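# Carry tube rack through self-closing door to desk

## Task

Move the tube rack from the counter, through the door that swings shut by itself, onto the desk, using either robot or both. At the end the rack must stand upright with each tube seated all the way down in a hole, and the door must be closed. The rack and tubes must never touch the floor, and no robot may fall over or be left leaning. Finish by releasing the rack and backing the robots away from it.

## Robot and tools

Robots: two identical Hello Robot Stretch 3 units, r1 and r2. Each has a two-wheel differential base (0.33 m long, 0.34 m wide, passive omni wheel at the rear), a lift carriage on a vertical mast, and a telescoping arm that reaches out to the robot's RIGHT side. The base cannot strafe; to push the gripper forward you drive the base. Turning in place pivots around the point midway between the drive wheels, 0.05 m behind the front edge. With arm retracted and wrist folded, the turning footprint has radius 0.28 m; an unfolded level wrist sticks out past that.

Frames: base frame has its origin on the floor between the drive wheels, x forward, y left, z up. hand_pose is reported in this frame, located where closed fingertips meet; with all wrist joints at zero its x axis points up, y back along the arm toward the mast, z toward the robot's rear. Odometry frame = base frame at scene start. Every robot reports in its own frames, so relative placement of r1 and r2 can only be judged from images, lidar_m, wrist_depth_mm and head_depth_mm.

execute_actions: argument actions is a list holding one action (or empty, which just returns state and images). An action maps a robot name (r1, r2) to an object with optional base, joints and contact_limits. base takes one command only: translate_m (metres, -1 to 1, relative drive from the current spot, positive forward) or rotate_rad (radians, -3.2 to 3.2, relative turn in place, positive counter-clockwise seen from above). joints holds absolute targets by name: lift_m 0 to 1.1 (arm height); arm_m 0 to 0.52 (extension); wrist_yaw_rad -1.345 to 4.42 (0 along the arm, positive toward the front, 3.0 folded over the base); wrist_pitch_rad -1.57 to 0.451 (0 level, negative tips down); wrist_roll_rad -2.911 to 2.911; gripper_m -0.089 to 0.179 (larger is wider; actual fingertip gap is smaller by 0.007 m near closed and 0.025 m when wide, zero below 0.007); head_pan_rad -3.953 to 1.73 (0 forward, positive left, -1.57 looks along the arm); head_tilt_rad -1.53 to 0.419 (negative down). contact_limits takes only arm_m: a motor effort in percent (1 to 100) at which that arm motion halts with contact_stop; smaller is gentler, too small stops instantly, and values above the maximum are clipped. All motions in one action begin simultaneously. Omitted joints or bases may keep pushing toward earlier targets. An unknown key or out-of-range number rejects the whole call. cameras lists which images to return (r1_head_camera, r1_nav_camera, r1_wrist_camera, r2_head_camera, r2_nav_camera, r2_wrist_camera, or all; omitted/null means all, [] means none). If a result reports a stop, the remaining calls in that reply are skipped.

wait: seconds 0 to 10; commands nothing and returns the same state and images. zoom_image: camera plus region [x0, y0, x1, y1] in pixels from the top-left of that camera's latest full image, at most 504x504. finished_scene: pass the current scene number; it is final and reports success.

Result lines: base_status and joint_status tell how each motion ended: done (for the base this means wheel rotation completed, even with slipping), off_target (stopped short and may still push), contact_stop, time_out, torque_fault (target dropped; it then holds its position unless slack or off). on_its_own covers uncommanded parts; "held at" is a held target, not the actual position; an out-of-range rest effort hints at pushing or load. motor_effort is percent of max, positive toward larger joint values, with peak in brackets; readings carry fixed bias and noise. Positive wheel effort drives forward. base_odometry counts wheel turns only. turned_by_wheels and turned_by_imu give rotation since the last result. base_tilt (degrees, forward/right positive) has a fixed offset up to about 4 degrees. lidar_m: 12 sectors of 30 degrees, first straight ahead then counter-clockwise (4th left, 7th behind, 10th right), distances from the base origin in a plane 0.17 m up, range 0.15 to 12 m, "-" for nothing; it misses clear objects and thin legs, and the robot's own body can block sectors 5, 6, 9, 10 when the lift is low. wrist_depth_mm (45 to 1000) and head_depth_mm (280 to 4000, sideways image) are 7x7 median depth grids from the top left. Head and nav cameras move with head pan/tilt; the wrist camera rides on the gripper. Calibration intrinsics and extrinsics are provided per camera relative to that robot's base frame.

Gripping: command gripper_m below the object's width to grasp (lower squeezes harder, but a stall guard weakens grip); to release, open at least 0.02 beyond where contact happened. Neither the reading nor done proves a hold.

Speed: the base is fast only when stowed (lift_m under 0.30, arm_m under 0.03, wrist_yaw_rad over 2.54); otherwise it is slowed.

Cautions: Fold or unfold the wrist only with lift_m 0.32 to 0.95, wrist_pitch_rad -0.4 and roll near 0; after folding, the lift may go down to 0.25. With yaw below -0.4 keep pitch at -0.5 or lower. Arm and lift halt and go slack when they press firmly on something; a slack lift can sag under load or be pushed up by closing fingers on a surface. Base, wrist and head have no contact stop and keep pushing; wrist servos overloaded for several seconds shut off for 10 s. Pushing against rigid things with the gripper above about 0.45 m, repeating a push after a contact stop, driving while hooked on something fixed, or snagging furniture (especially reversing) can tip a robot; back out in small steps, retract the gripper, and lower the lift near 0.2 if it stays tilted. Robots must never press into each other (no state line reports robot contact); once bases touch, any further drive is a hard press. When carrying one load jointly, distances driven may differ by up to 2.5 cm per metre, which strains the grip and can tip a robot. Loose objects may occasionally be nudged by outside disturbances. Avoid drops, slips, slamming, and hard hits.

Each tool is called by a JSON object that holds its "method" and its "body".

## Session

{"method": "execute_actions", "body": {"actions": []}}

Scene clock: 0.00 s.
r1.base_odometry: x=+0.000 y=+0.000 heading=+0.000 (m, m, rad; r1's odometry frame)
r1.turned_by_wheels: +0.000 (rad since the last result)
r1.turned_by_imu: +0.000 (rad since the last result)
r1.base_tilt: forward=-1.2 right=-1.2 (deg)
r1.lidar_m: 0.81 0.79 0.83 0.87 0.85 0.89 1.27 1.24 1.31 1.98 1.29 1.07
r1.head_depth_mm: 951 963 976 990 1007 1018 1036 / 890 901 917 930 943 954 967 / 841 849 862 872 885 894 906 / 794 803 813 826 836 844 855 / 752 763 771 780 789 799 808 / 717 725 731 738 749 757 762 / 683 689 698 705 712 717 728
r1.base_status: not commanded
r1.joint_positions: lift_m=+0.580 arm_m=-0.002 wrist_yaw_rad=+3.141 wrist_pitch_rad=-0.367 wrist_roll_rad=-0.014 gripper_m=+0.037 head_pan_rad=+0.003 head_tilt_rad=+0.004
r1.joint_status: not commanded
r1.motor_effort: left_wheel=+0 right_wheel=+0 lift_m=+35 arm_m=+0 wrist_yaw_rad=-1 wrist_pitch_rad=+7 wrist_roll_rad=+0 gripper_m=+1 head_pan_rad=+0 head_tilt_rad=+2 (%)
r1.hand_pose: x=-0.0211 y=+0.0878 z=+0.6039 quat_wxyz=(+0.129, +0.690, +0.130, +0.700) (m; r1's base frame)
r1.wrist_depth_mm: 629 682 818 919 993 806 639 / 671 744 877 979 - 841 666 / 721 796 - - - 864 672 / 761 874 - - - 880 693 / 824 900 - - - 874 729 / 838 901 - 918 933 926 727 / 760 766 743 763 791 826 749
r2.base_odometry: x=+0.000 y=+0.000 heading=+0.000 (m, m, rad; r2's odometry frame)
r2.turned_by_wheels: +0.000 (rad since the last result)
r2.turned_by_imu: +0.000 (rad since the last result)
r2.base_tilt: forward=-0.4 right=-0.2 (deg)
r2.lidar_m: 1.69 0.96 0.86 0.87 1.05 0.95 0.95 1.14 2.17 2.30 1.89 1.68
r2.head_depth_mm: 1553 1561 1565 1581 1598 1602 1608 / 1614 1607 1634 1645 1635 1668 1669 / 1674 1697 1697 1704 1719 1706 1722 / 1735 1741 1752 1765 1790 1786 1794 / 1814 1820 1826 1835 1842 1870 1874 / 1885 1888 1908 1906 1911 1939 1952 / 1959 1982 1971 1997 2027 2022 2033
r2.base_status: not commanded
r2.joint_positions: lift_m=+0.387 arm_m=+0.002 wrist_yaw_rad=+2.951 wrist_pitch_rad=-0.577 wrist_roll_rad=+0.000 gripper_m=+0.037 head_pan_rad=-0.018 head_tilt_rad=-0.014
r2.joint_status: not commanded
r2.motor_effort: left_wheel=-1 right_wheel=-1 lift_m=+22 arm_m=+0 wrist_yaw_rad=-1 wrist_pitch_rad=+4 wrist_roll_rad=-1 gripper_m=+0 head_pan_rad=-1 head_tilt_rad=+2 (%)
r2.hand_pose: x=+0.0169 y=+0.0507 z=+0.3661 quat_wxyz=(+0.265, +0.694, +0.136, +0.656) (m; r2's base frame)
r2.wrist_depth_mm: - 919 912 870 850 814 794 / - - - - 991 972 872 / 902 - 920 942 985 - 985 / 742 - 769 784 772 814 842 / 632 629 672 663 680 685 699 / 556 555 - 585 593 584 604 / 490 - - 513 501 523 523
pictures: r1_head_camera (sideways: a quarter turn clockwise sets it upright), r1_nav_camera (sideways: a quarter turn counterclockwise sets it upright), r1_wrist_camera, r2_head_camera (sideways: a quarter turn clockwise sets it upright), r2_nav_camera (sideways: a quarter turn counterclockwise sets it upright), r2_wrist_camera
Images, in order (width x height): r1_head_camera 896x504, r1_nav_camera 672x504, r1_wrist_camera 644x364, r2_head_camera 896x504, r2_nav_camera 672x504, r2_wrist_camera 644x364.

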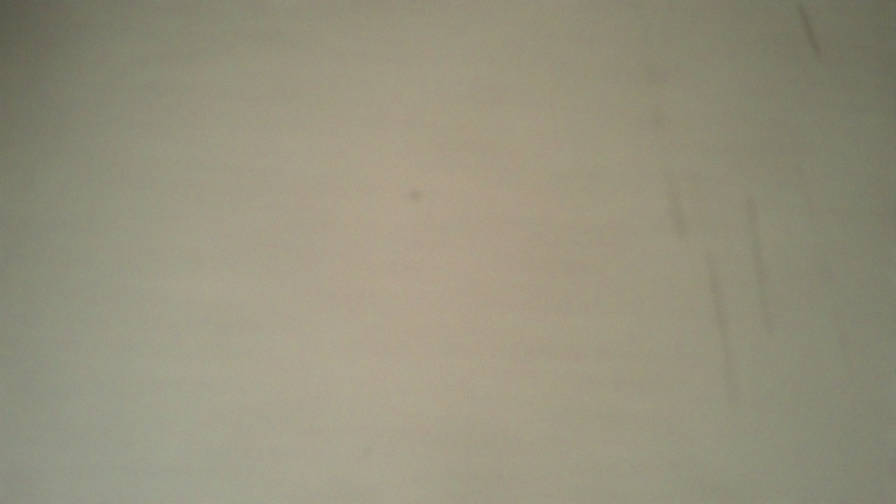

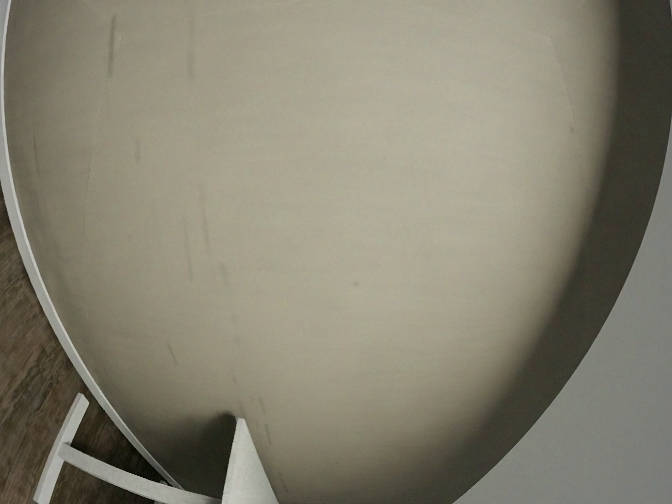

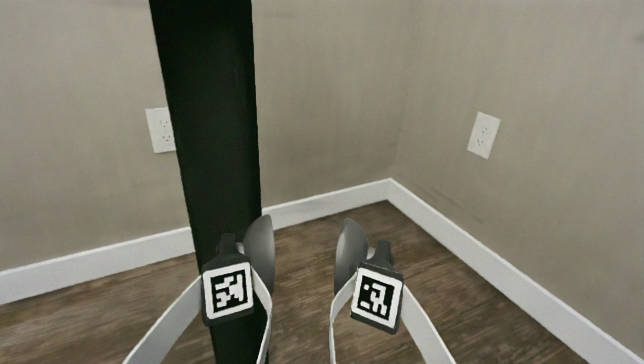

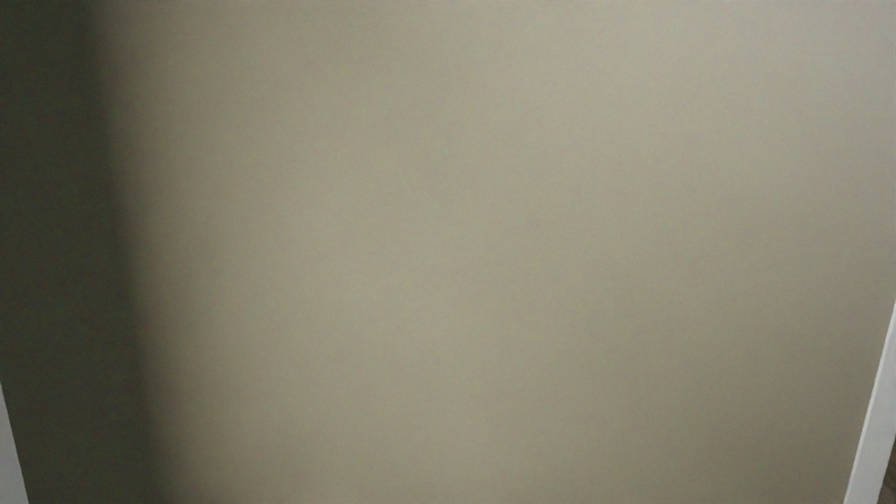

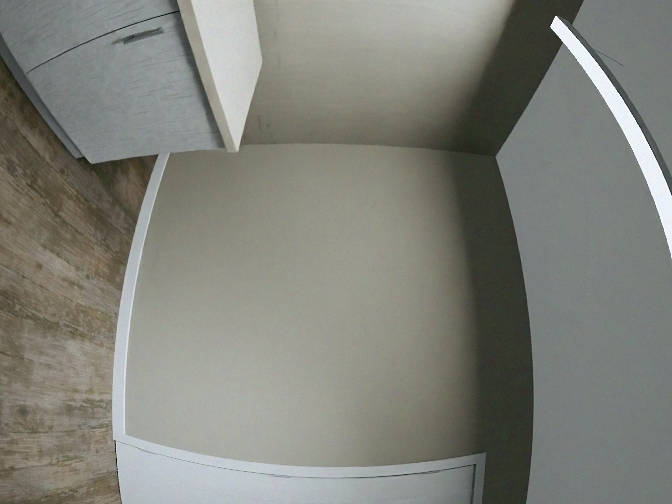

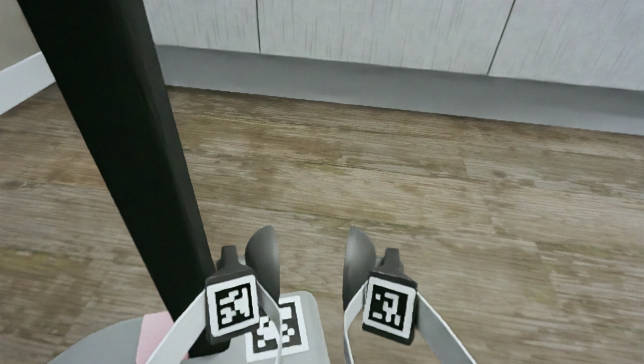

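{"method": "execute_actions", "body": {"actions": [{"r1":{"joints":{"head_pan_rad":-1.57,"head_tilt_rad":-0.5}},"r2":{"joints":{"head_pan_rad":1.5,"head_tilt_rad":-0.5}}}], "cameras": ["r1_head_camera","r1_nav_camera","r2_head_camera","r2_nav_camera"]}}

{"method": "execute_actions", "body": {"actions": [{"r1":{"joints":{"head_pan_rad":-3.0,"head_tilt_rad":-0.5}},"r2":{"joints":{"head_pan_rad":-1.5,"head_tilt_rad":-0.5}}}], "cameras": ["r1_head_camera","r1_nav_camera","r2_head_camera","r2_nav_camera"]}}

Scene clock: 6.40 s.
r1.base_odometry: x=+0.000 y=+0.000 heading=+0.000 (m, m, rad; r1's odometry frame)
r1.turned_by_wheels: +0.000 (rad since the last result)
r1.turned_by_imu: -0.001 (rad since the last result)
r1.base_tilt: forward=-1.1 right=-1.0 (deg)
r1.lidar_m: 0.81 0.79 0.83 0.87 0.85 0.89 1.27 1.24 1.31 1.98 1.29 1.07
r1.head_depth_mm: 1600 1675 1759 1848 1772 1512 1257 / 1836 1944 2049 2200 1895 1505 1253 / 2056 2240 2403 2396 1861 1495 1245 / 2429 2613 2879 2514 1875 1494 1234 / 2549 2781 3052 2470 1864 1481 1233 / 2445 2627 2886 2451 1839 1479 1234 / 2364 2525 2782 2441 1828 1473 1228
r1.base_status: not commanded
r1.joint_positions: lift_m=+0.580 arm_m=-0.002 wrist_yaw_rad=+3.141 wrist_pitch_rad=-0.367 wrist_roll_rad=-0.014 gripper_m=+0.037 head_pan_rad=-1.563 head_tilt_rad=-0.493
r1.joint_status: all done
r1.motor_effort: left_wheel=+0(0) right_wheel=+0(1) lift_m=+35(36) arm_m=-1(0) wrist_yaw_rad=+0(0) wrist_pitch_rad=+7(7) wrist_roll_rad=+0(0) gripper_m=-1(0) head_pan_rad=-4(61) head_tilt_rad=-4(33) (%)
r1.hand_pose: x=-0.0211 y=+0.0878 z=+0.6039 quat_wxyz=(+0.129, +0.690, +0.130, +0.700) (m; r1's base frame)
r1.wrist_depth_mm: 635 698 813 882 - 806 648 / 661 727 892 977 - 828 654 / 709 787 - - - 831 679 / 760 834 - - - 898 702 / 817 926 - - - 900 713 / 838 909 - 925 957 929 755 / 737 770 762 772 816 820 742
r2.base_odometry: x=+0.000 y=+0.000 heading=+0.000 (m, m, rad; r2's odometry frame)
r2.turned_by_wheels: +0.000 (rad since the last result)
r2.turned_by_imu: +0.000 (rad since the last result)
r2.base_tilt: forward=-0.4 right=-0.2 (deg)
r2.lidar_m: 1.69 0.95 0.86 0.87 1.05 0.95 0.95 1.14 2.17 2.29 1.88 1.69
r2.head_depth_mm: 1242 1332 1178 901 981 1090 1260 / 1269 1369 1188 926 1021 1142 1286 / 1298 1407 1190 950 1058 1196 1320 / 1338 1453 1195 985 1108 1250 1347 / 1359 1487 1190 1029 1153 1307 1356 / 1418 1543 1195 1066 1209 1380 1354 / 1447 1546 1196 1117 1268 1508 1359
r2.base_status: not commanded
r2.joint_positions: lift_m=+0.387 arm_m=+0.002 wrist_yaw_rad=+2.951 wrist_pitch_rad=-0.577 wrist_roll_rad=+0.000 gripper_m=+0.037 head_pan_rad=+1.493 head_tilt_rad=-0.494
r2.joint_status: all done
r2.motor_effort: left_wheel=-1(1) right_wheel=+0(0) lift_m=+23(23) arm_m=+0(0) wrist_yaw_rad=+0(1) wrist_pitch_rad=+4(5) wrist_roll_rad=+0(1) gripper_m=+0(0) head_pan_rad=+2(33) head_tilt_rad=-4(37) (%)
r2.hand_pose: x=+0.0169 y=+0.0507 z=+0.3661 quat_wxyz=(+0.265, +0.694, +0.136, +0.656) (m; r2's base frame)
r2.wrist_depth_mm: - 912 917 876 844 814 799 / 993 - - - 967 948 858 / 886 - 936 964 968 988 982 / 742 - 770 778 796 823 840 / 638 633 670 663 668 684 700 / 556 556 - 586 589 592 605 / 493 - - 509 504 518 529
pictures: r1_head_camera (sideways: a quarter turn clockwise sets it upright), r1_nav_camera (sideways: a quarter turn counterclockwise sets it upright), r2_head_camera (sideways: a quarter turn clockwise sets it upright), r2_nav_camera (sideways: a quarter turn counterclockwise sets it upright)
camera_calibration (this result's frames):
r1_head_camera: T_world_to_cam=[[-0.0686677, 0.495253, -0.866031, 1.14885], [0.997557, 0.0452452, -0.0532224, 0.0638818], [0.0128252, -0.86757, -0.49715, 0.603262], [0, 0, 0, 1]] pos_world=[0.00742612, -0.048489, 1.29825]
r1_nav_camera: T_world_to_cam=[[0.0349252, -0.462899, 0.885723, -1.11068], [-0.998604, 0.0189715, 0.0492912, -0.00395425], [-0.0396203, -0.886208, -0.461591, 0.566079], [0, 0, 0, 1]] pos_world=[0.0572703, -0.0123955, 1.24525]
r2_head_camera: T_world_to_cam=[[-0.0290285, -0.485737, -0.873623, 1.15516], [-0.996891, 0.078115, -0.0103077, 0.0181001], [0.0732499, 0.870608, -0.486494, 0.596844], [0, 0, 0, 1]] pos_world=[0.00785746, 0.0400701, 1.29972]
r2_nav_camera: T_world_to_cam=[[0.0261253, 0.458584, 0.888267, -1.11516], [0.999605, -0.0211571, -0.0184772, 0.0724723], [0.0103198, 0.888399, -0.458955, 0.549816], [0, 0, 0, 1]] pos_world=[-0.0489838, 0.024471, 1.24424]
Images, in order (width x height): r1_head_camera 896x504, r1_nav_camera 672x504, r2_head_camera 896x504, r2_nav_camera 672x504.

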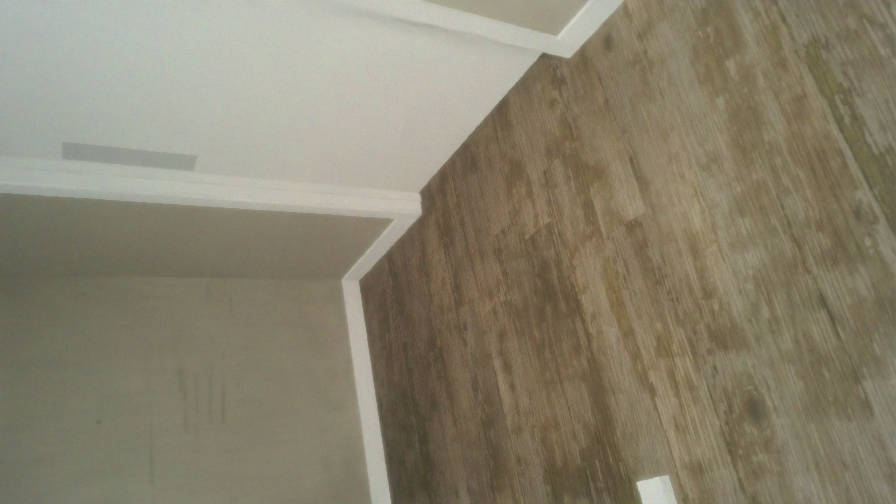

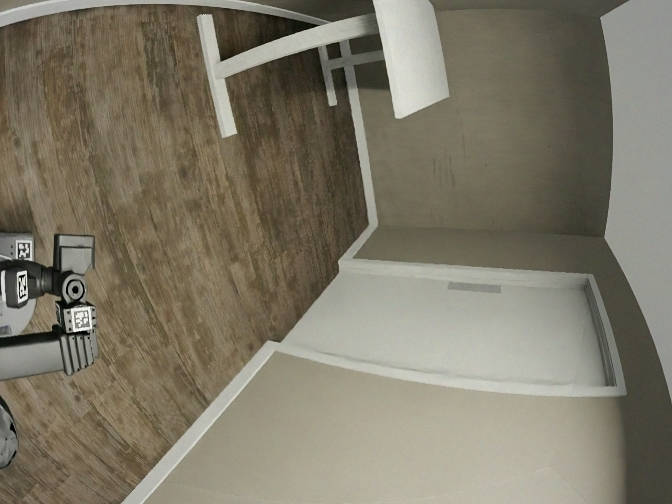

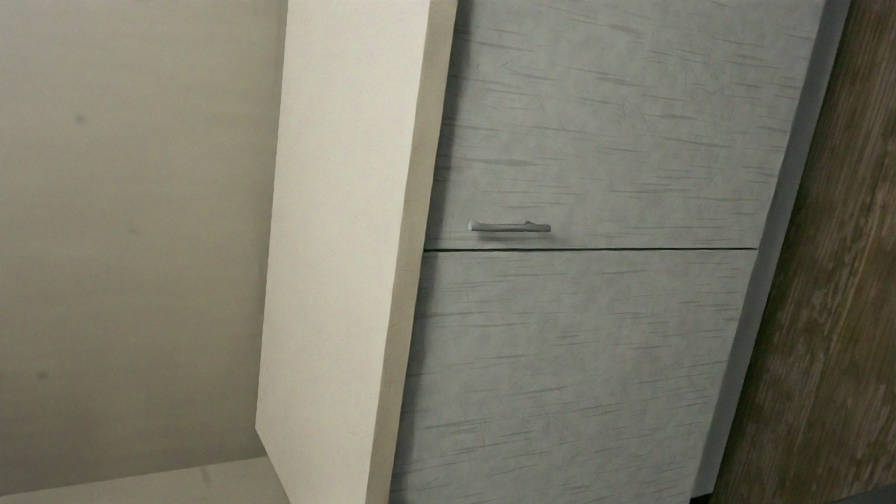

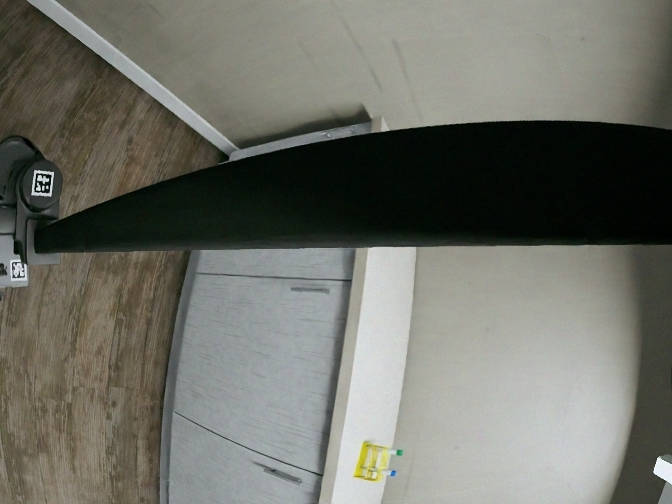

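Scene clock: 8.27 s.
r1.base_odometry: x=+0.000 y=+0.000 heading=+0.000 (m, m, rad; r1's odometry frame)
r1.turned_by_wheels: +0.000 (rad since the last result)
r1.turned_by_imu: +0.000 (rad since the last result)
r1.base_tilt: forward=-1.4 right=-0.9 (deg)
r1.lidar_m: 0.81 0.79 0.83 0.86 0.86 0.89 1.27 1.24 1.31 1.97 1.29 1.07
r1.head_depth_mm: 1162 1245 1327 1387 1441 1437 1245 / 1128 1245 1398 1565 1711 1500 1249 / 1093 1203 1336 1512 1685 1492 1244 / 1061 1168 1297 1447 1650 1492 1245 / 1032 1126 1243 1393 1577 1477 1232 / 1008 1095 1198 1340 1508 1476 1237 / 977 1065 1164 1292 1453 1469 1224
r1.base_status: not commanded
r1.joint_positions: lift_m=+0.580 arm_m=-0.002 wrist_yaw_rad=+3.141 wrist_pitch_rad=-0.367 wrist_roll_rad=-0.014 gripper_m=+0.037 head_pan_rad=-2.993 head_tilt_rad=-0.494
r1.joint_status: all done
r1.motor_effort: left_wheel=+0(1) right_wheel=+0(0) lift_m=+36(36) arm_m=+0(1) wrist_yaw_rad=+0(0) wrist_pitch_rad=+7(7) wrist_roll_rad=+1(1) gripper_m=-1(0) head_pan_rad=-5(64) head_tilt_rad=-4(2) (%)
r1.hand_pose: x=-0.0211 y=+0.0878 z=+0.6039 quat_wxyz=(+0.129, +0.690, +0.130, +0.700) (m; r1's base frame)
r1.wrist_depth_mm: 651 716 819 920 - 820 635 / 677 737 902 947 - 831 674 / 730 788 - - - 865 656 / 786 861 - - - 861 712 / 823 939 - - - 895 713 / 835 881 - 952 980 905 745 / 758 771 771 793 790 819 752
r2.base_odometry: x=+0.000 y=+0.000 heading=+0.000 (m, m, rad; r2's odometry frame)
r2.turned_by_wheels: +0.000 (rad since the last result)
r2.turned_by_imu: +0.000 (rad since the last result)
r2.base_tilt: forward=-0.4 right=-0.2 (deg)
r2.lidar_m: 1.69 0.95 0.86 0.87 1.05 0.95 0.95 1.14 2.17 2.30 1.89 1.69
r2.head_depth_mm: 1945 2094 2287 2464 2028 1638 1361 / 2027 2181 2377 2527 2042 1633 1363 / 2126 2298 2508 2601 2022 1634 1356 / 2207 2406 2638 2729 2016 1611 1354 / 2298 2533 2771 2669 2059 1626 1369 / 2417 2608 2843 2709 2026 1625 1352 / 2162 2302 2432 2526 2051 1630 1365
r2.base_status: not commanded
r2.joint_positions: lift_m=+0.387 arm_m=+0.002 wrist_yaw_rad=+2.951 wrist_pitch_rad=-0.577 wrist_roll_rad=+0.000 gripper_m=+0.037 head_pan_rad=-1.493 head_tilt_rad=-0.494
r2.joint_status: all done
r2.motor_effort: left_wheel=+0(1) right_wheel=+0(0) lift_m=+23(23) arm_m=+0(1) wrist_yaw_rad=-1(0) wrist_pitch_rad=+4(5) wrist_roll_rad=+0(0) gripper_m=+0(0) head_pan_rad=-3(34) head_tilt_rad=-4(3) (%)
r2.hand_pose: x=+0.0169 y=+0.0507 z=+0.3661 quat_wxyz=(+0.265, +0.694, +0.136, +0.656) (m; r2's base frame)
r2.wrist_depth_mm: - 923 913 883 841 824 788 / - - - - 981 929 865 / 888 - 933 935 969 - 985 / 751 - 765 772 796 826 822 / 627 631 670 670 668 684 693 / 548 563 - 585 585 589 601 / 495 - - 516 501 518 524
pictures: r1_head_camera (sideways: a quarter turn clockwise sets it upright), r1_nav_camera (sideways: a quarter turn counterclockwise sets it upright), r2_head_camera (sideways: a quarter turn clockwise sets it upright), r2_nav_camera (sideways: a quarter turn counterclockwise sets it upright)
camera_calibration (this result's frames):
r1_head_camera: T_world_to_cam=[[0.480927, 0.137513, -0.865909, 1.14534], [0.184787, -0.981337, -0.0532132, 0.0688278], [-0.857066, -0.134417, -0.497362, 0.608844], [0, 0, 0, 1]] pos_world=[-0.0417223, -0.00811677, 1.29824]
r1_nav_camera: T_world_to_cam=[[-0.453633, -0.0995653, 0.885609, -1.10755], [-0.121351, 0.991385, 0.0492978, -0.0093141], [-0.882888, -0.0851066, -0.461808, 0.571505], [0, 0, 0, 1]] pos_world=[0.00102097, -0.0524013, 1.24524]
r2_head_camera: T_world_to_cam=[[-0.0468335, 0.484596, -0.873484, 1.15508], [0.996918, 0.0777669, -0.0103078, 0.00593789], [0.062933, -0.871275, -0.486744, 0.597233], [0, 0, 0, 1]] pos_world=[0.0105913, -0.0398557, 1.29971]
r2_nav_camera: T_world_to_cam=[[0.0454817, -0.457325, 0.888136, -1.11511], [-0.990748, -0.134446, -0.0184935, 0.0846347], [0.127864, -0.879078, -0.459209, 0.549429], [0, 0, 0, 1]] pos_world=[0.0643164, -0.0155965, 1.24423]
Images, in order (width x height): r1_head_camera 896x504, r1_nav_camera 672x504, r2_head_camera 896x504, r2_nav_camera 672x504.

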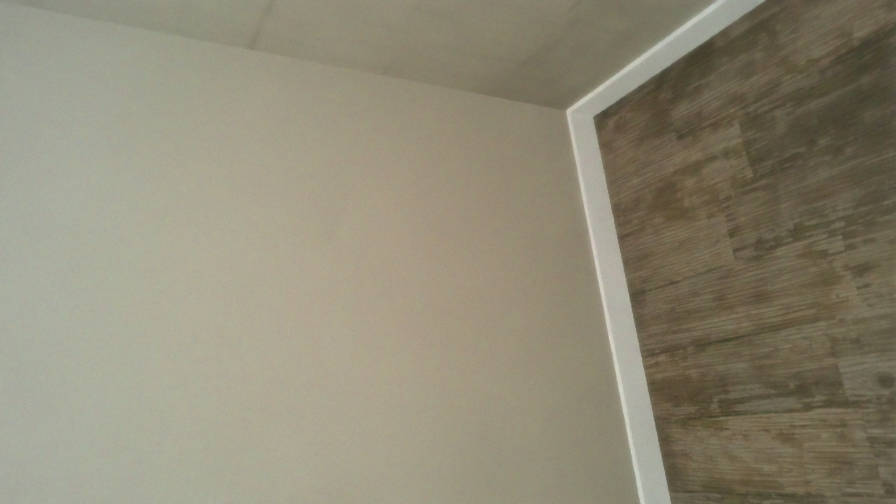

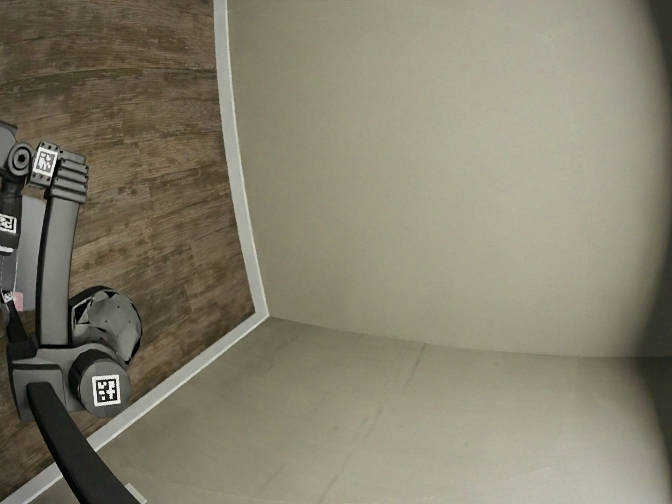

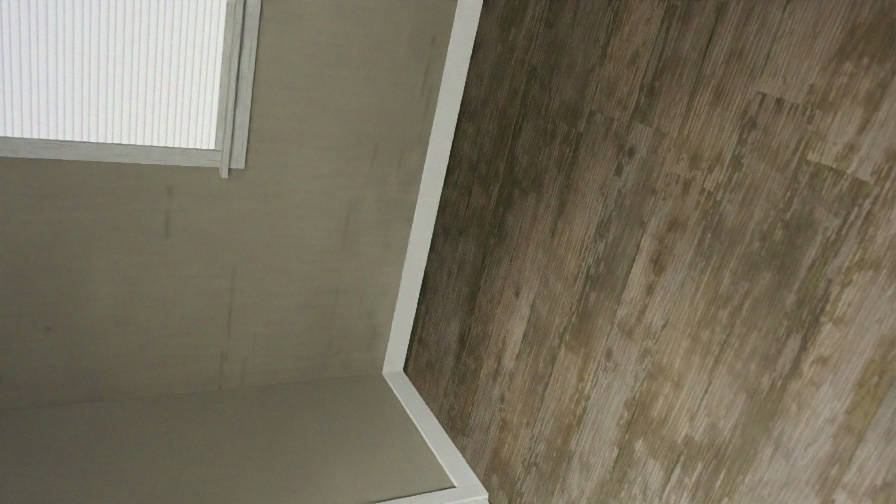

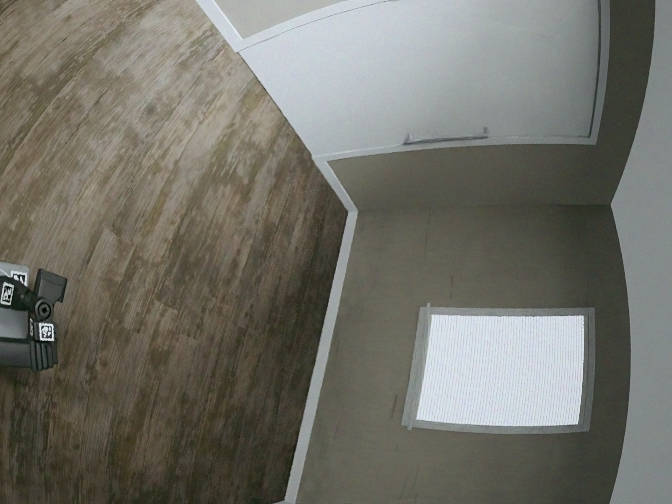

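{"method": "execute_actions", "body": {"actions": [{"r1":{"base":{"rotate_rad":-1.484},"joints":{"head_pan_rad":0,"head_tilt_rad":-0.6,"lift_m":0.25,"wrist_pitch_rad":-0.4,"wrist_yaw_rad":3.0}},"r2":{"joints":{"head_pan_rad":0.93,"head_tilt_rad":-0.35,"lift_m":0.25}}}], "cameras": ["r1_head_camera","r1_nav_camera","r2_head_camera"]}}

Scene clock: 70.20 s.
r1.base_odometry: x=+0.000 y=+0.000 heading=-1.484 (m, m, rad; r1's odometry frame)
r1.turned_by_wheels: -1.484 (rad since the last result)
r1.turned_by_imu: -1.484 (rad since the last result)
r1.base_tilt: forward=-1.2 right=-1.0 (deg)
r1.lidar_m: 2.16 1.28 1.00 0.79 0.79 0.85 0.85 0.85 0.92 1.26 1.24 1.34
r1.head_depth_mm: 1725 1809 1913 2003 1716 1401 1195 / 1970 2131 2284 2167 1705 1402 1190 / 2259 2435 2597 2163 1691 1390 1186 / 2558 2880 2964 2161 1688 1384 1181 / 2495 2757 2902 2135 1686 1382 1182 / 2384 2652 2828 2118 1673 1381 1173 / 2329 2554 2734 2112 1624 1370 1169
r1.base_status: done
r1.joint_positions: lift_m=+0.250 arm_m=-0.002 wrist_yaw_rad=+3.003 wrist_pitch_rad=-0.416 wrist_roll_rad=-0.014 gripper_m=+0.037 head_pan_rad=-0.007 head_tilt_rad=-0.593
r1.joint_status: all done
r1.motor_effort: left_wheel=+3(7) right_wheel=-2(6) lift_m=+22(34) arm_m=+0(0) wrist_yaw_rad=-2(3) wrist_pitch_rad=+7(6) wrist_roll_rad=+0(0) gripper_m=+1(1) head_pan_rad=+5(64) head_tilt_rad=-5(18) (%)
r1.hand_pose: x=+0.0099 y=+0.0798 z=+0.2636 quat_wxyz=(+0.193, +0.695, +0.099, +0.685) (m; r1's base frame)
r1.wrist_depth_mm: 587 - 755 893 - - - / 610 - 798 957 - - - / 674 - 860 927 955 - 991 / 668 - 705 733 735 746 773 / 531 541 601 572 575 588 609 / 474 - - - 498 493 497 / - - - 408 415 422 428
r2.base_odometry: x=+0.000 y=+0.000 heading=+0.000 (m, m, rad; r2's odometry frame)
r2.turned_by_wheels: +0.000 (rad since the last result)
r2.turned_by_imu: +0.001 (rad since the last result)
r2.base_tilt: forward=-0.4 right=-0.2 (deg)
r2.lidar_m: 1.69 0.96 0.86 0.87 1.05 0.95 0.95 1.15 2.16 2.30 1.88 1.69
r2.head_depth_mm: 1459 1553 1640 1077 1090 1198 1381 / 1417 1504 1603 1084 1055 1149 1271 / 1377 1466 1564 1072 1013 1108 1220 / 1346 1422 1511 1082 989 1073 1173 / 1308 1384 1477 1081 951 1037 1127 / 1276 1350 1440 1084 922 1000 1086 / 1239 1316 1403 1084 895 961 1047
r2.base_status: not commanded
r2.joint_positions: lift_m=+0.251 arm_m=+0.002 wrist_yaw_rad=+2.951 wrist_pitch_rad=-0.577 wrist_roll_rad=+0.000 gripper_m=+0.037 head_pan_rad=+0.923 head_tilt_rad=-0.359
r2.joint_status: all done
r2.motor_effort: left_wheel=-1(0) right_wheel=+0(0) lift_m=+10(18) arm_m=+0(1) wrist_yaw_rad=+0(0) wrist_pitch_rad=+4(4) wrist_roll_rad=-1(0) gripper_m=+0(0) head_pan_rad=+3(32) head_tilt_rad=+5(18) (%)
r2.hand_pose: x=+0.0169 y=+0.0507 z=+0.2294 quat_wxyz=(+0.265, +0.694, +0.136, +0.656) (m; r2's base frame)
r2.wrist_depth_mm: - 985 971 948 909 873 799 / 799 - 856 891 898 912 897 / 637 - 673 690 700 726 745 / 535 - 559 563 574 595 597 / 473 - - 497 486 500 508 / - - - - 429 429 434 / - - - - 363 378 384
pictures: r1_head_camera (sideways: a quarter turn clockwise sets it upright), r1_nav_camera (sideways: a quarter turn counterclockwise sets it upright), r2_head_camera (sideways: a quarter turn clockwise sets it upright)
camera_calibration (this result's frames):
r1_head_camera: T_world_to_cam=[[-0.579584, -0.0605548, -0.812659, 1.08237], [-0.0352009, 0.998165, -0.0492725, 0.0650328], [0.814152, 0.0000487828, -0.580652, 0.707015], [0, 0, 0, 1]] pos_world=[0.0539981, 0.000594933, 1.29333]
r1_nav_camera: T_world_to_cam=[[0.548834, 0.0272917, 0.835486, -1.0483], [-0.0290978, -0.998237, 0.0517225, -0.013027], [0.835425, -0.0526978, -0.547072, 0.671963], [0, 0, 0, 1]] pos_world=[0.0135901, 0.0510169, 1.24413]
r2_head_camera: T_world_to_cam=[[-0.213269, -0.296488, -0.930919, 1.23103], [-0.796311, 0.604801, -0.0101917, 0.0167273], [0.566043, 0.739128, -0.365082, 0.435848], [0, 0, 0, 1]] pos_world=[0.0291524, 0.0327217, 1.30528]
Images, in order (width x height): r1_head_camera 896x504, r1_nav_camera 672x504, r2_head_camera 896x504.

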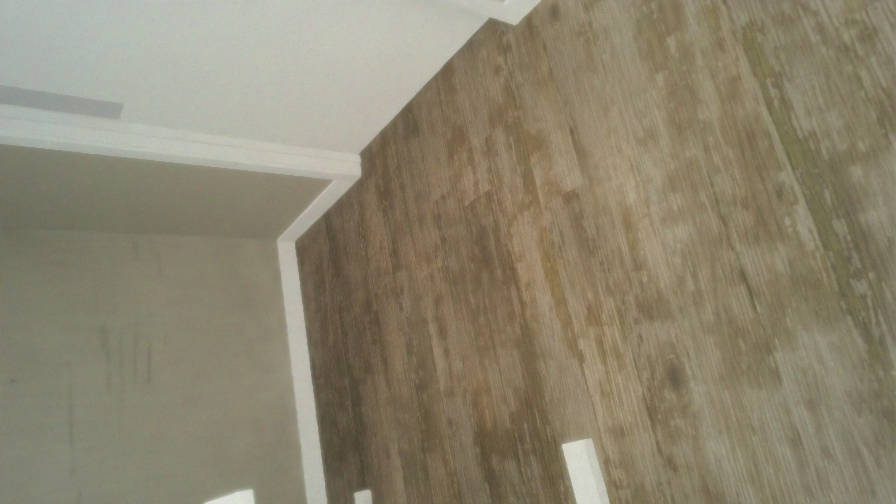

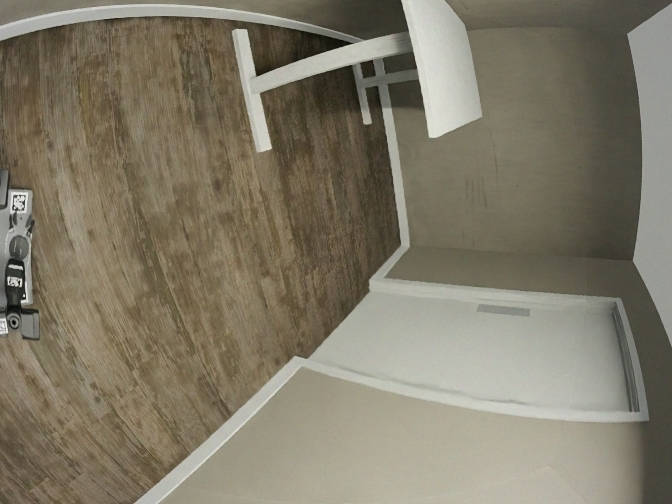

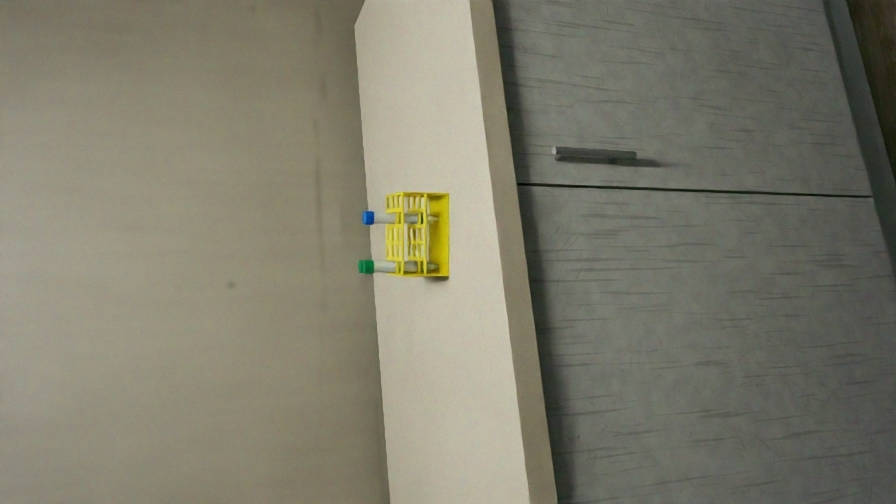

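{"method": "zoom_image", "body": {"camera": "r2_head_camera", "region": [330, 170, 480, 300]}}

Region (330, 170, 480, 300) of r2_head_camera's 896x504 image, scaled by 3.360, with more detail than that image has; it fills the top 437 rows of this view, and the rest is white.

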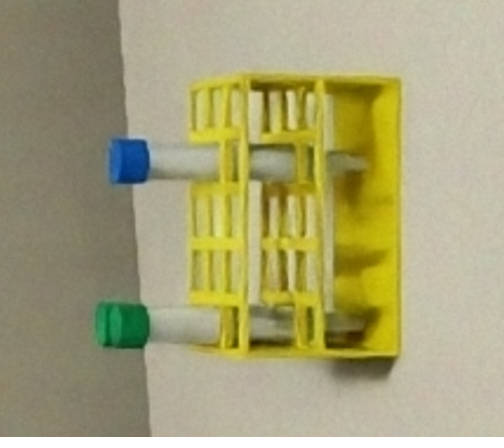

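{"method": "execute_actions", "body": {"actions": [{"r1":{"base":{"translate_m":1.0}},"r2":{"base":{"rotate_rad":0.9}}}], "cameras": []}}

{"method": "execute_actions", "body": {"actions": [{"r1":{"base":{"translate_m":1.0}},"r2":{"base":{"translate_m":0.38},"joints":{"wrist_pitch_rad":-0.4}}}], "cameras": []}}

{"method": "execute_actions", "body": {"actions": [{"r1":{"base":{"rotate_rad":-1.195}},"r2":{"base":{"rotate_rad":1.62},"joints":{"head_pan_rad":-1.57,"head_tilt_rad":-0.55}}}], "cameras": ["r1_head_camera","r1_nav_camera","r2_head_camera"]}}

Scene clock: 96.53 s.
r1.base_odometry: x=+0.087 y=-0.996 heading=-1.484 (m, m, rad; r1's odometry frame)
r1.turned_by_wheels: +0.000 (rad since the last result)
r1.turned_by_imu: +0.005 (rad since the last result)
r1.base_tilt: forward=-1.2 right=-1.1 (deg)
r1.lidar_m: 1.49 2.00 1.47 0.76 1.17 1.28 1.79 1.77 1.08 0.87 0.86 1.02
r1.head_depth_mm: 1180 1287 1372 1457 1545 1403 1199 / 1314 1401 1530 1674 1697 1397 1184 / 1589 1701 1829 1945 1694 1398 1187 / 1764 1940 2222 2143 1677 1388 1179 / 1704 1867 2143 2140 1678 1384 1181 / 1635 1819 2026 2097 1672 1376 1174 / 1590 1754 1949 2084 1673 1377 1164
r1.base_status: done
r1.joint_positions: lift_m=+0.250 arm_m=-0.002 wrist_yaw_rad=+3.002 wrist_pitch_rad=-0.416 wrist_roll_rad=-0.014 gripper_m=+0.037 head_pan_rad=-0.007 head_tilt_rad=-0.593
r1.joint_status: not commanded
r1.motor_effort: left_wheel=+2(12) right_wheel=-2(5) lift_m=+23(22) arm_m=+0(1) wrist_yaw_rad=-2(2) wrist_pitch_rad=+7(7) wrist_roll_rad=+0(0) gripper_m=-1(0) head_pan_rad=+4(4) head_tilt_rad=-4(4) (%)
r1.hand_pose: x=+0.0100 y=+0.0798 z=+0.2636 quat_wxyz=(+0.193, +0.695, +0.099, +0.685) (m; r1's base frame)
r1.wrist_depth_mm: 839 - - - - - - / 924 - - - - - - / 868 - 935 881 984 - - / 652 - 712 689 727 767 772 / 546 551 581 564 585 600 611 / 472 - - - 488 499 505 / - - - 410 412 431 430
r2.base_odometry: x=+0.000 y=+0.000 heading=+0.900 (m, m, rad; r2's odometry frame)
r2.turned_by_wheels: +0.900 (rad since the last result)
r2.turned_by_imu: +0.914 (rad since the last result)
r2.base_tilt: forward=-0.4 right=-0.2 (deg)
r2.lidar_m: 0.86 0.86 0.97 0.95 0.95 1.05 1.68 2.28 2.05 1.70 1.68 1.04
r2.head_depth_mm: 1327 1401 1486 1083 940 1002 1076 / 1410 1482 1559 1084 1009 1087 1170 / 1494 1586 1647 1082 1093 1177 1291 / 1419 1499 1582 1153 1183 1294 1430 / 1259 1330 1407 1231 1301 1440 1496 / 1125 1188 1241 1308 1386 1491 1468 / 1022 1070 1113 1176 1229 1305 1370
r2.base_status: done
r2.joint_positions: lift_m=+0.251 arm_m=+0.002 wrist_yaw_rad=+2.951 wrist_pitch_rad=-0.577 wrist_roll_rad=+0.000 gripper_m=+0.037 head_pan_rad=+0.923 head_tilt_rad=-0.359
r2.joint_status: not commanded
r2.motor_effort: left_wheel=-3(8) right_wheel=+2(7) lift_m=+10(10) arm_m=-1(0) wrist_yaw_rad=-1(0) wrist_pitch_rad=+4(4) wrist_roll_rad=+0(0) gripper_m=-1(0) head_pan_rad=+2(2) head_tilt_rad=+5(4) (%)
r2.hand_pose: x=+0.0169 y=+0.0507 z=+0.2294 quat_wxyz=(+0.265, +0.694, +0.136, +0.656) (m; r2's base frame)
r2.wrist_depth_mm: - 864 963 - - 931 727 / 769 - 845 876 908 909 790 / 640 - 677 689 691 724 745 / 534 - 557 567 580 588 591 / 474 - - 499 492 499 506 / - - - - 429 431 438 / - - - - 363 380 383
pictures: none
No camera images: the call's "cameras" was empty. Leave "cameras" out to get every camera's image.

Scene clock: 101.47 s.
r1.base_odometry: x=+0.174 y=-1.992 heading=-1.484 (m, m, rad; r1's odometry frame)
r1.turned_by_wheels: +0.000 (rad since the last result)
r1.turned_by_imu: +0.006 (rad since the last result)
r1.base_tilt: forward=-1.2 right=-1.2 (deg)
r1.lidar_m: 0.80 1.07 1.16 1.27 1.55 1.21 2.60 1.23 0.70 0.56 0.56 0.56
r1.head_depth_mm: 627 659 697 740 785 837 919 / 734 781 832 890 959 1044 1119 / 884 952 1029 1127 1227 1314 1185 / 923 1035 1168 1348 1532 1393 1182 / 896 989 1116 1272 1494 1370 1178 / 862 956 1070 1217 1413 1377 1173 / 836 922 1026 1167 1330 1375 1167
r1.base_status: done
r1.joint_positions: lift_m=+0.250 arm_m=-0.002 wrist_yaw_rad=+3.002 wrist_pitch_rad=-0.416 wrist_roll_rad=-0.014 gripper_m=+0.037 head_pan_rad=-0.007 head_tilt_rad=-0.594
r1.joint_status: not commanded
r1.motor_effort: left_wheel=+1(11) right_wheel=-1(1) lift_m=+23(23) arm_m=+0(1) wrist_yaw_rad=-1(1) wrist_pitch_rad=+7(7) wrist_roll_rad=+1(1) gripper_m=+0(0) head_pan_rad=+5(5) head_tilt_rad=-4(4) (%)
r1.hand_pose: x=+0.0100 y=+0.0797 z=+0.2636 quat_wxyz=(+0.194, +0.695, +0.099, +0.685) (m; r1's base frame)
r1.wrist_depth_mm: - - - - - - 826 / - - - - - - 872 / 889 - 914 941 996 - 878 / 663 - 686 714 749 758 781 / 540 542 583 579 583 612 618 / 470 - - - 489 501 507 / - - - 411 412 420 436
r2.base_odometry: x=+0.236 y=+0.298 heading=+0.900 (m, m, rad; r2's odometry frame)
r2.turned_by_wheels: +0.000 (rad since the last result)
r2.turned_by_imu: +0.003 (rad since the last result)
r2.base_tilt: forward=-0.4 right=-0.2 (deg)
r2.lidar_m: 0.50 0.50 0.56 0.91 1.08 1.19 1.92 2.65 1.90 1.57 1.56 0.60
r2.head_depth_mm: 998 1048 1102 1078 740 562 599 / 1049 1114 1178 1087 739 601 651 / 1119 1180 1271 1086 742 649 714 / 1198 1268 1357 1086 741 711 790 / 1283 1363 1460 1084 759 800 884 / 1273 1345 1409 1092 814 895 1003 / 1163 1210 1272 1093 897 1015 1160
r2.base_status: done
r2.joint_positions: lift_m=+0.251 arm_m=+0.002 wrist_yaw_rad=+2.951 wrist_pitch_rad=-0.417 wrist_roll_rad=+0.000 gripper_m=+0.037 head_pan_rad=+0.923 head_tilt_rad=-0.359
r2.joint_status: all done
r2.motor_effort: left_wheel=-3(6) right_wheel=+2(8) lift_m=+10(10) arm_m=+0(0) wrist_yaw_rad=+0(0) wrist_pitch_rad=+6(6) wrist_roll_rad=+0(1) gripper_m=+0(0) head_pan_rad=+2(2) head_tilt_rad=+4(4) (%)
r2.hand_pose: x=+0.0212 y=+0.0732 z=+0.2635 quat_wxyz=(+0.212, +0.702, +0.080, +0.675) (m; r2's base frame)
r2.wrist_depth_mm: - 967 - 917 663 510 415 / - - - - 683 529 427 / 864 - 946 978 804 550 440 / 696 - 710 746 747 636 462 / 558 - 602 600 604 613 520 / 472 - - 511 512 510 500 / - - - 426 413 434 436
pictures: none
No camera images: the call's "cameras" was empty. Leave "cameras" out to get every camera's image.

Scene clock: 103.67 s.
r1.base_odometry: x=+0.174 y=-1.992 heading=-2.679 (m, m, rad; r1's odometry frame)
r1.turned_by_wheels: -1.195 (rad since the last result)
r1.turned_by_imu: -1.192 (rad since the last result)
r1.base_tilt: forward=-1.3 right=-1.0 (deg)
r1.lidar_m: 0.56 0.56 0.67 1.07 1.10 1.28 1.55 1.22 2.18 1.96 0.80 0.58
r1.head_depth_mm: 431 481 542 622 731 881 1116 / 432 481 543 621 732 887 1118 / 433 483 545 624 734 888 1115 / 434 483 545 626 735 893 1110 / 434 483 546 628 738 896 1110 / 435 485 548 630 740 898 1102 / 435 485 548 631 741 850 988
r1.base_status: done
r1.joint_positions: lift_m=+0.250 arm_m=-0.002 wrist_yaw_rad=+3.002 wrist_pitch_rad=-0.416 wrist_roll_rad=-0.014 gripper_m=+0.037 head_pan_rad=-0.007 head_tilt_rad=-0.594
r1.joint_status: not commanded
r1.motor_effort: left_wheel=+3(12) right_wheel=-3(6) lift_m=+22(23) arm_m=-1(1) wrist_yaw_rad=-2(1) wrist_pitch_rad=+7(7) wrist_roll_rad=+1(0) gripper_m=+0(1) head_pan_rad=+4(5) head_tilt_rad=-4(4) (%)
r1.hand_pose: x=+0.0100 y=+0.0797 z=+0.2636 quat_wxyz=(+0.194, +0.695, +0.099, +0.685) (m; r1's base frame)
r1.wrist_depth_mm: 892 - 981 - - 659 472 / 957 - - - - 662 474 / 851 - 924 983 898 653 466 / 653 - 692 716 722 656 498 / 533 541 598 574 589 593 542 / 464 - - - 492 505 505 / - - - 412 415 430 424
r2.base_odometry: x=+0.236 y=+0.298 heading=+2.520 (m, m, rad; r2's odometry frame)
r2.turned_by_wheels: +1.620 (rad since the last result)
r2.turned_by_imu: +1.645 (rad since the last result)
r2.base_tilt: forward=-0.4 right=-0.2 (deg)
r2.lidar_m: 0.98 1.07 1.22 2.06 2.64 1.84 1.56 1.56 0.59 0.50 0.50 0.58
r2.head_depth_mm: 1062 1179 1027 730 692 808 977 / 1034 1132 1035 730 664 772 930 / 1013 1112 1032 716 628 747 889 / 986 1086 1038 730 628 722 847 / 967 1059 1038 733 606 693 809 / 945 1030 1042 734 587 668 776 / 925 1008 1045 737 587 647 748
r2.base_status: done
r2.joint_positions: lift_m=+0.251 arm_m=+0.002 wrist_yaw_rad=+2.951 wrist_pitch_rad=-0.417 wrist_roll_rad=+0.000 gripper_m=+0.037 head_pan_rad=-1.563 head_tilt_rad=-0.544
r2.joint_status: all done
r2.motor_effort: left_wheel=-3(9) right_wheel=+2(8) lift_m=+10(10) arm_m=+0(1) wrist_yaw_rad=+0(1) wrist_pitch_rad=+6(6) wrist_roll_rad=+0(0) gripper_m=+0(0) head_pan_rad=-3(34) head_tilt_rad=-4(18) (%)
r2.hand_pose: x=+0.0212 y=+0.0732 z=+0.2635 quat_wxyz=(+0.212, +0.702, +0.080, +0.675) (m; r2's base frame)
r2.wrist_depth_mm: - - - - - - 892 / - - - - - - 920 / 885 - 951 985 - - 948 / 685 - 724 747 755 774 778 / 566 - 600 594 599 611 625 / 476 - - 511 516 503 516 / - - - 425 413 434 438
pictures: r1_head_camera (sideways: a quarter turn clockwise sets it upright), r1_nav_camera (sideways: a quarter turn counterclockwise sets it upright), r2_head_camera (sideways: a quarter turn clockwise sets it upright)
camera_calibration (this result's frames):
r1_head_camera: T_world_to_cam=[[-0.580364, -0.0606611, -0.812095, 1.08164], [-0.0354414, 0.998158, -0.0492313, 0.0649805], [0.813586, 0.000209744, -0.581445, 0.708049], [0, 0, 0, 1]] pos_world=[0.0539896, 0.00060423, 1.29329]
r1_nav_camera: T_world_to_cam=[[0.549642, 0.0273919, 0.834951, -1.04761], [-0.0288549, -0.998243, 0.0517439, -0.0130563], [0.834902, -0.052533, -0.547886, 0.673025], [0, 0, 0, 1]] pos_world=[0.013524, 0.0510187, 1.24412]
r2_head_camera: T_world_to_cam=[[-0.0130969, 0.529596, -0.848149, 1.12184], [0.999913, 0.0082269, -0.0103034, 0.0059133], [0.00152098, -0.84821, -0.529658, 0.653443], [0, 0, 0, 1]] pos_world=[0.00778597, -0.0399123, 1.29765]
Images, in order (width x height): r1_head_camera 896x504, r1_nav_camera 672x504, r2_head_camera 896x504.

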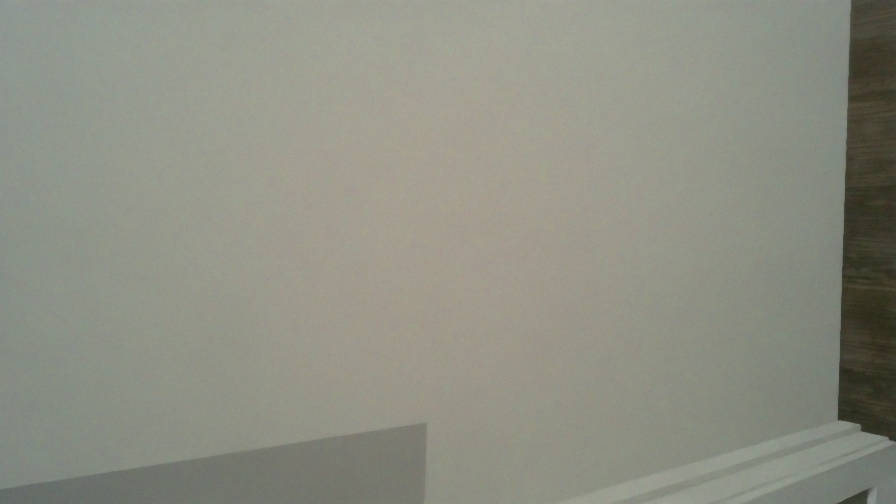

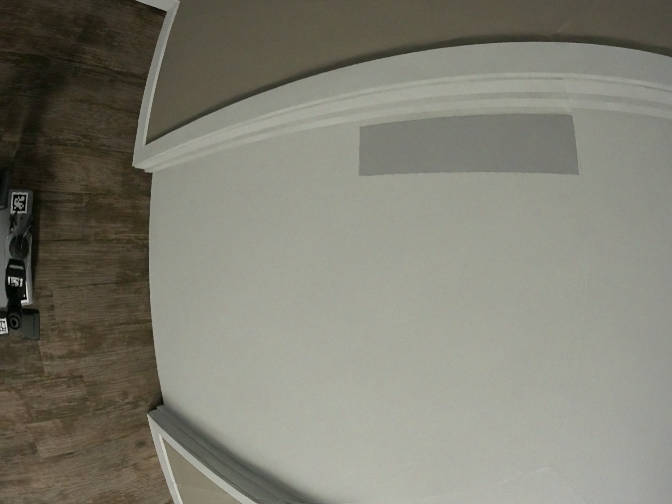

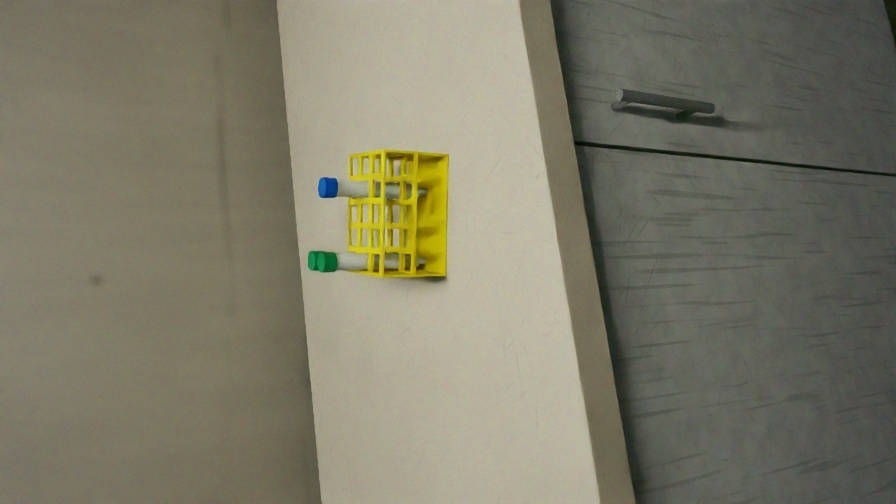

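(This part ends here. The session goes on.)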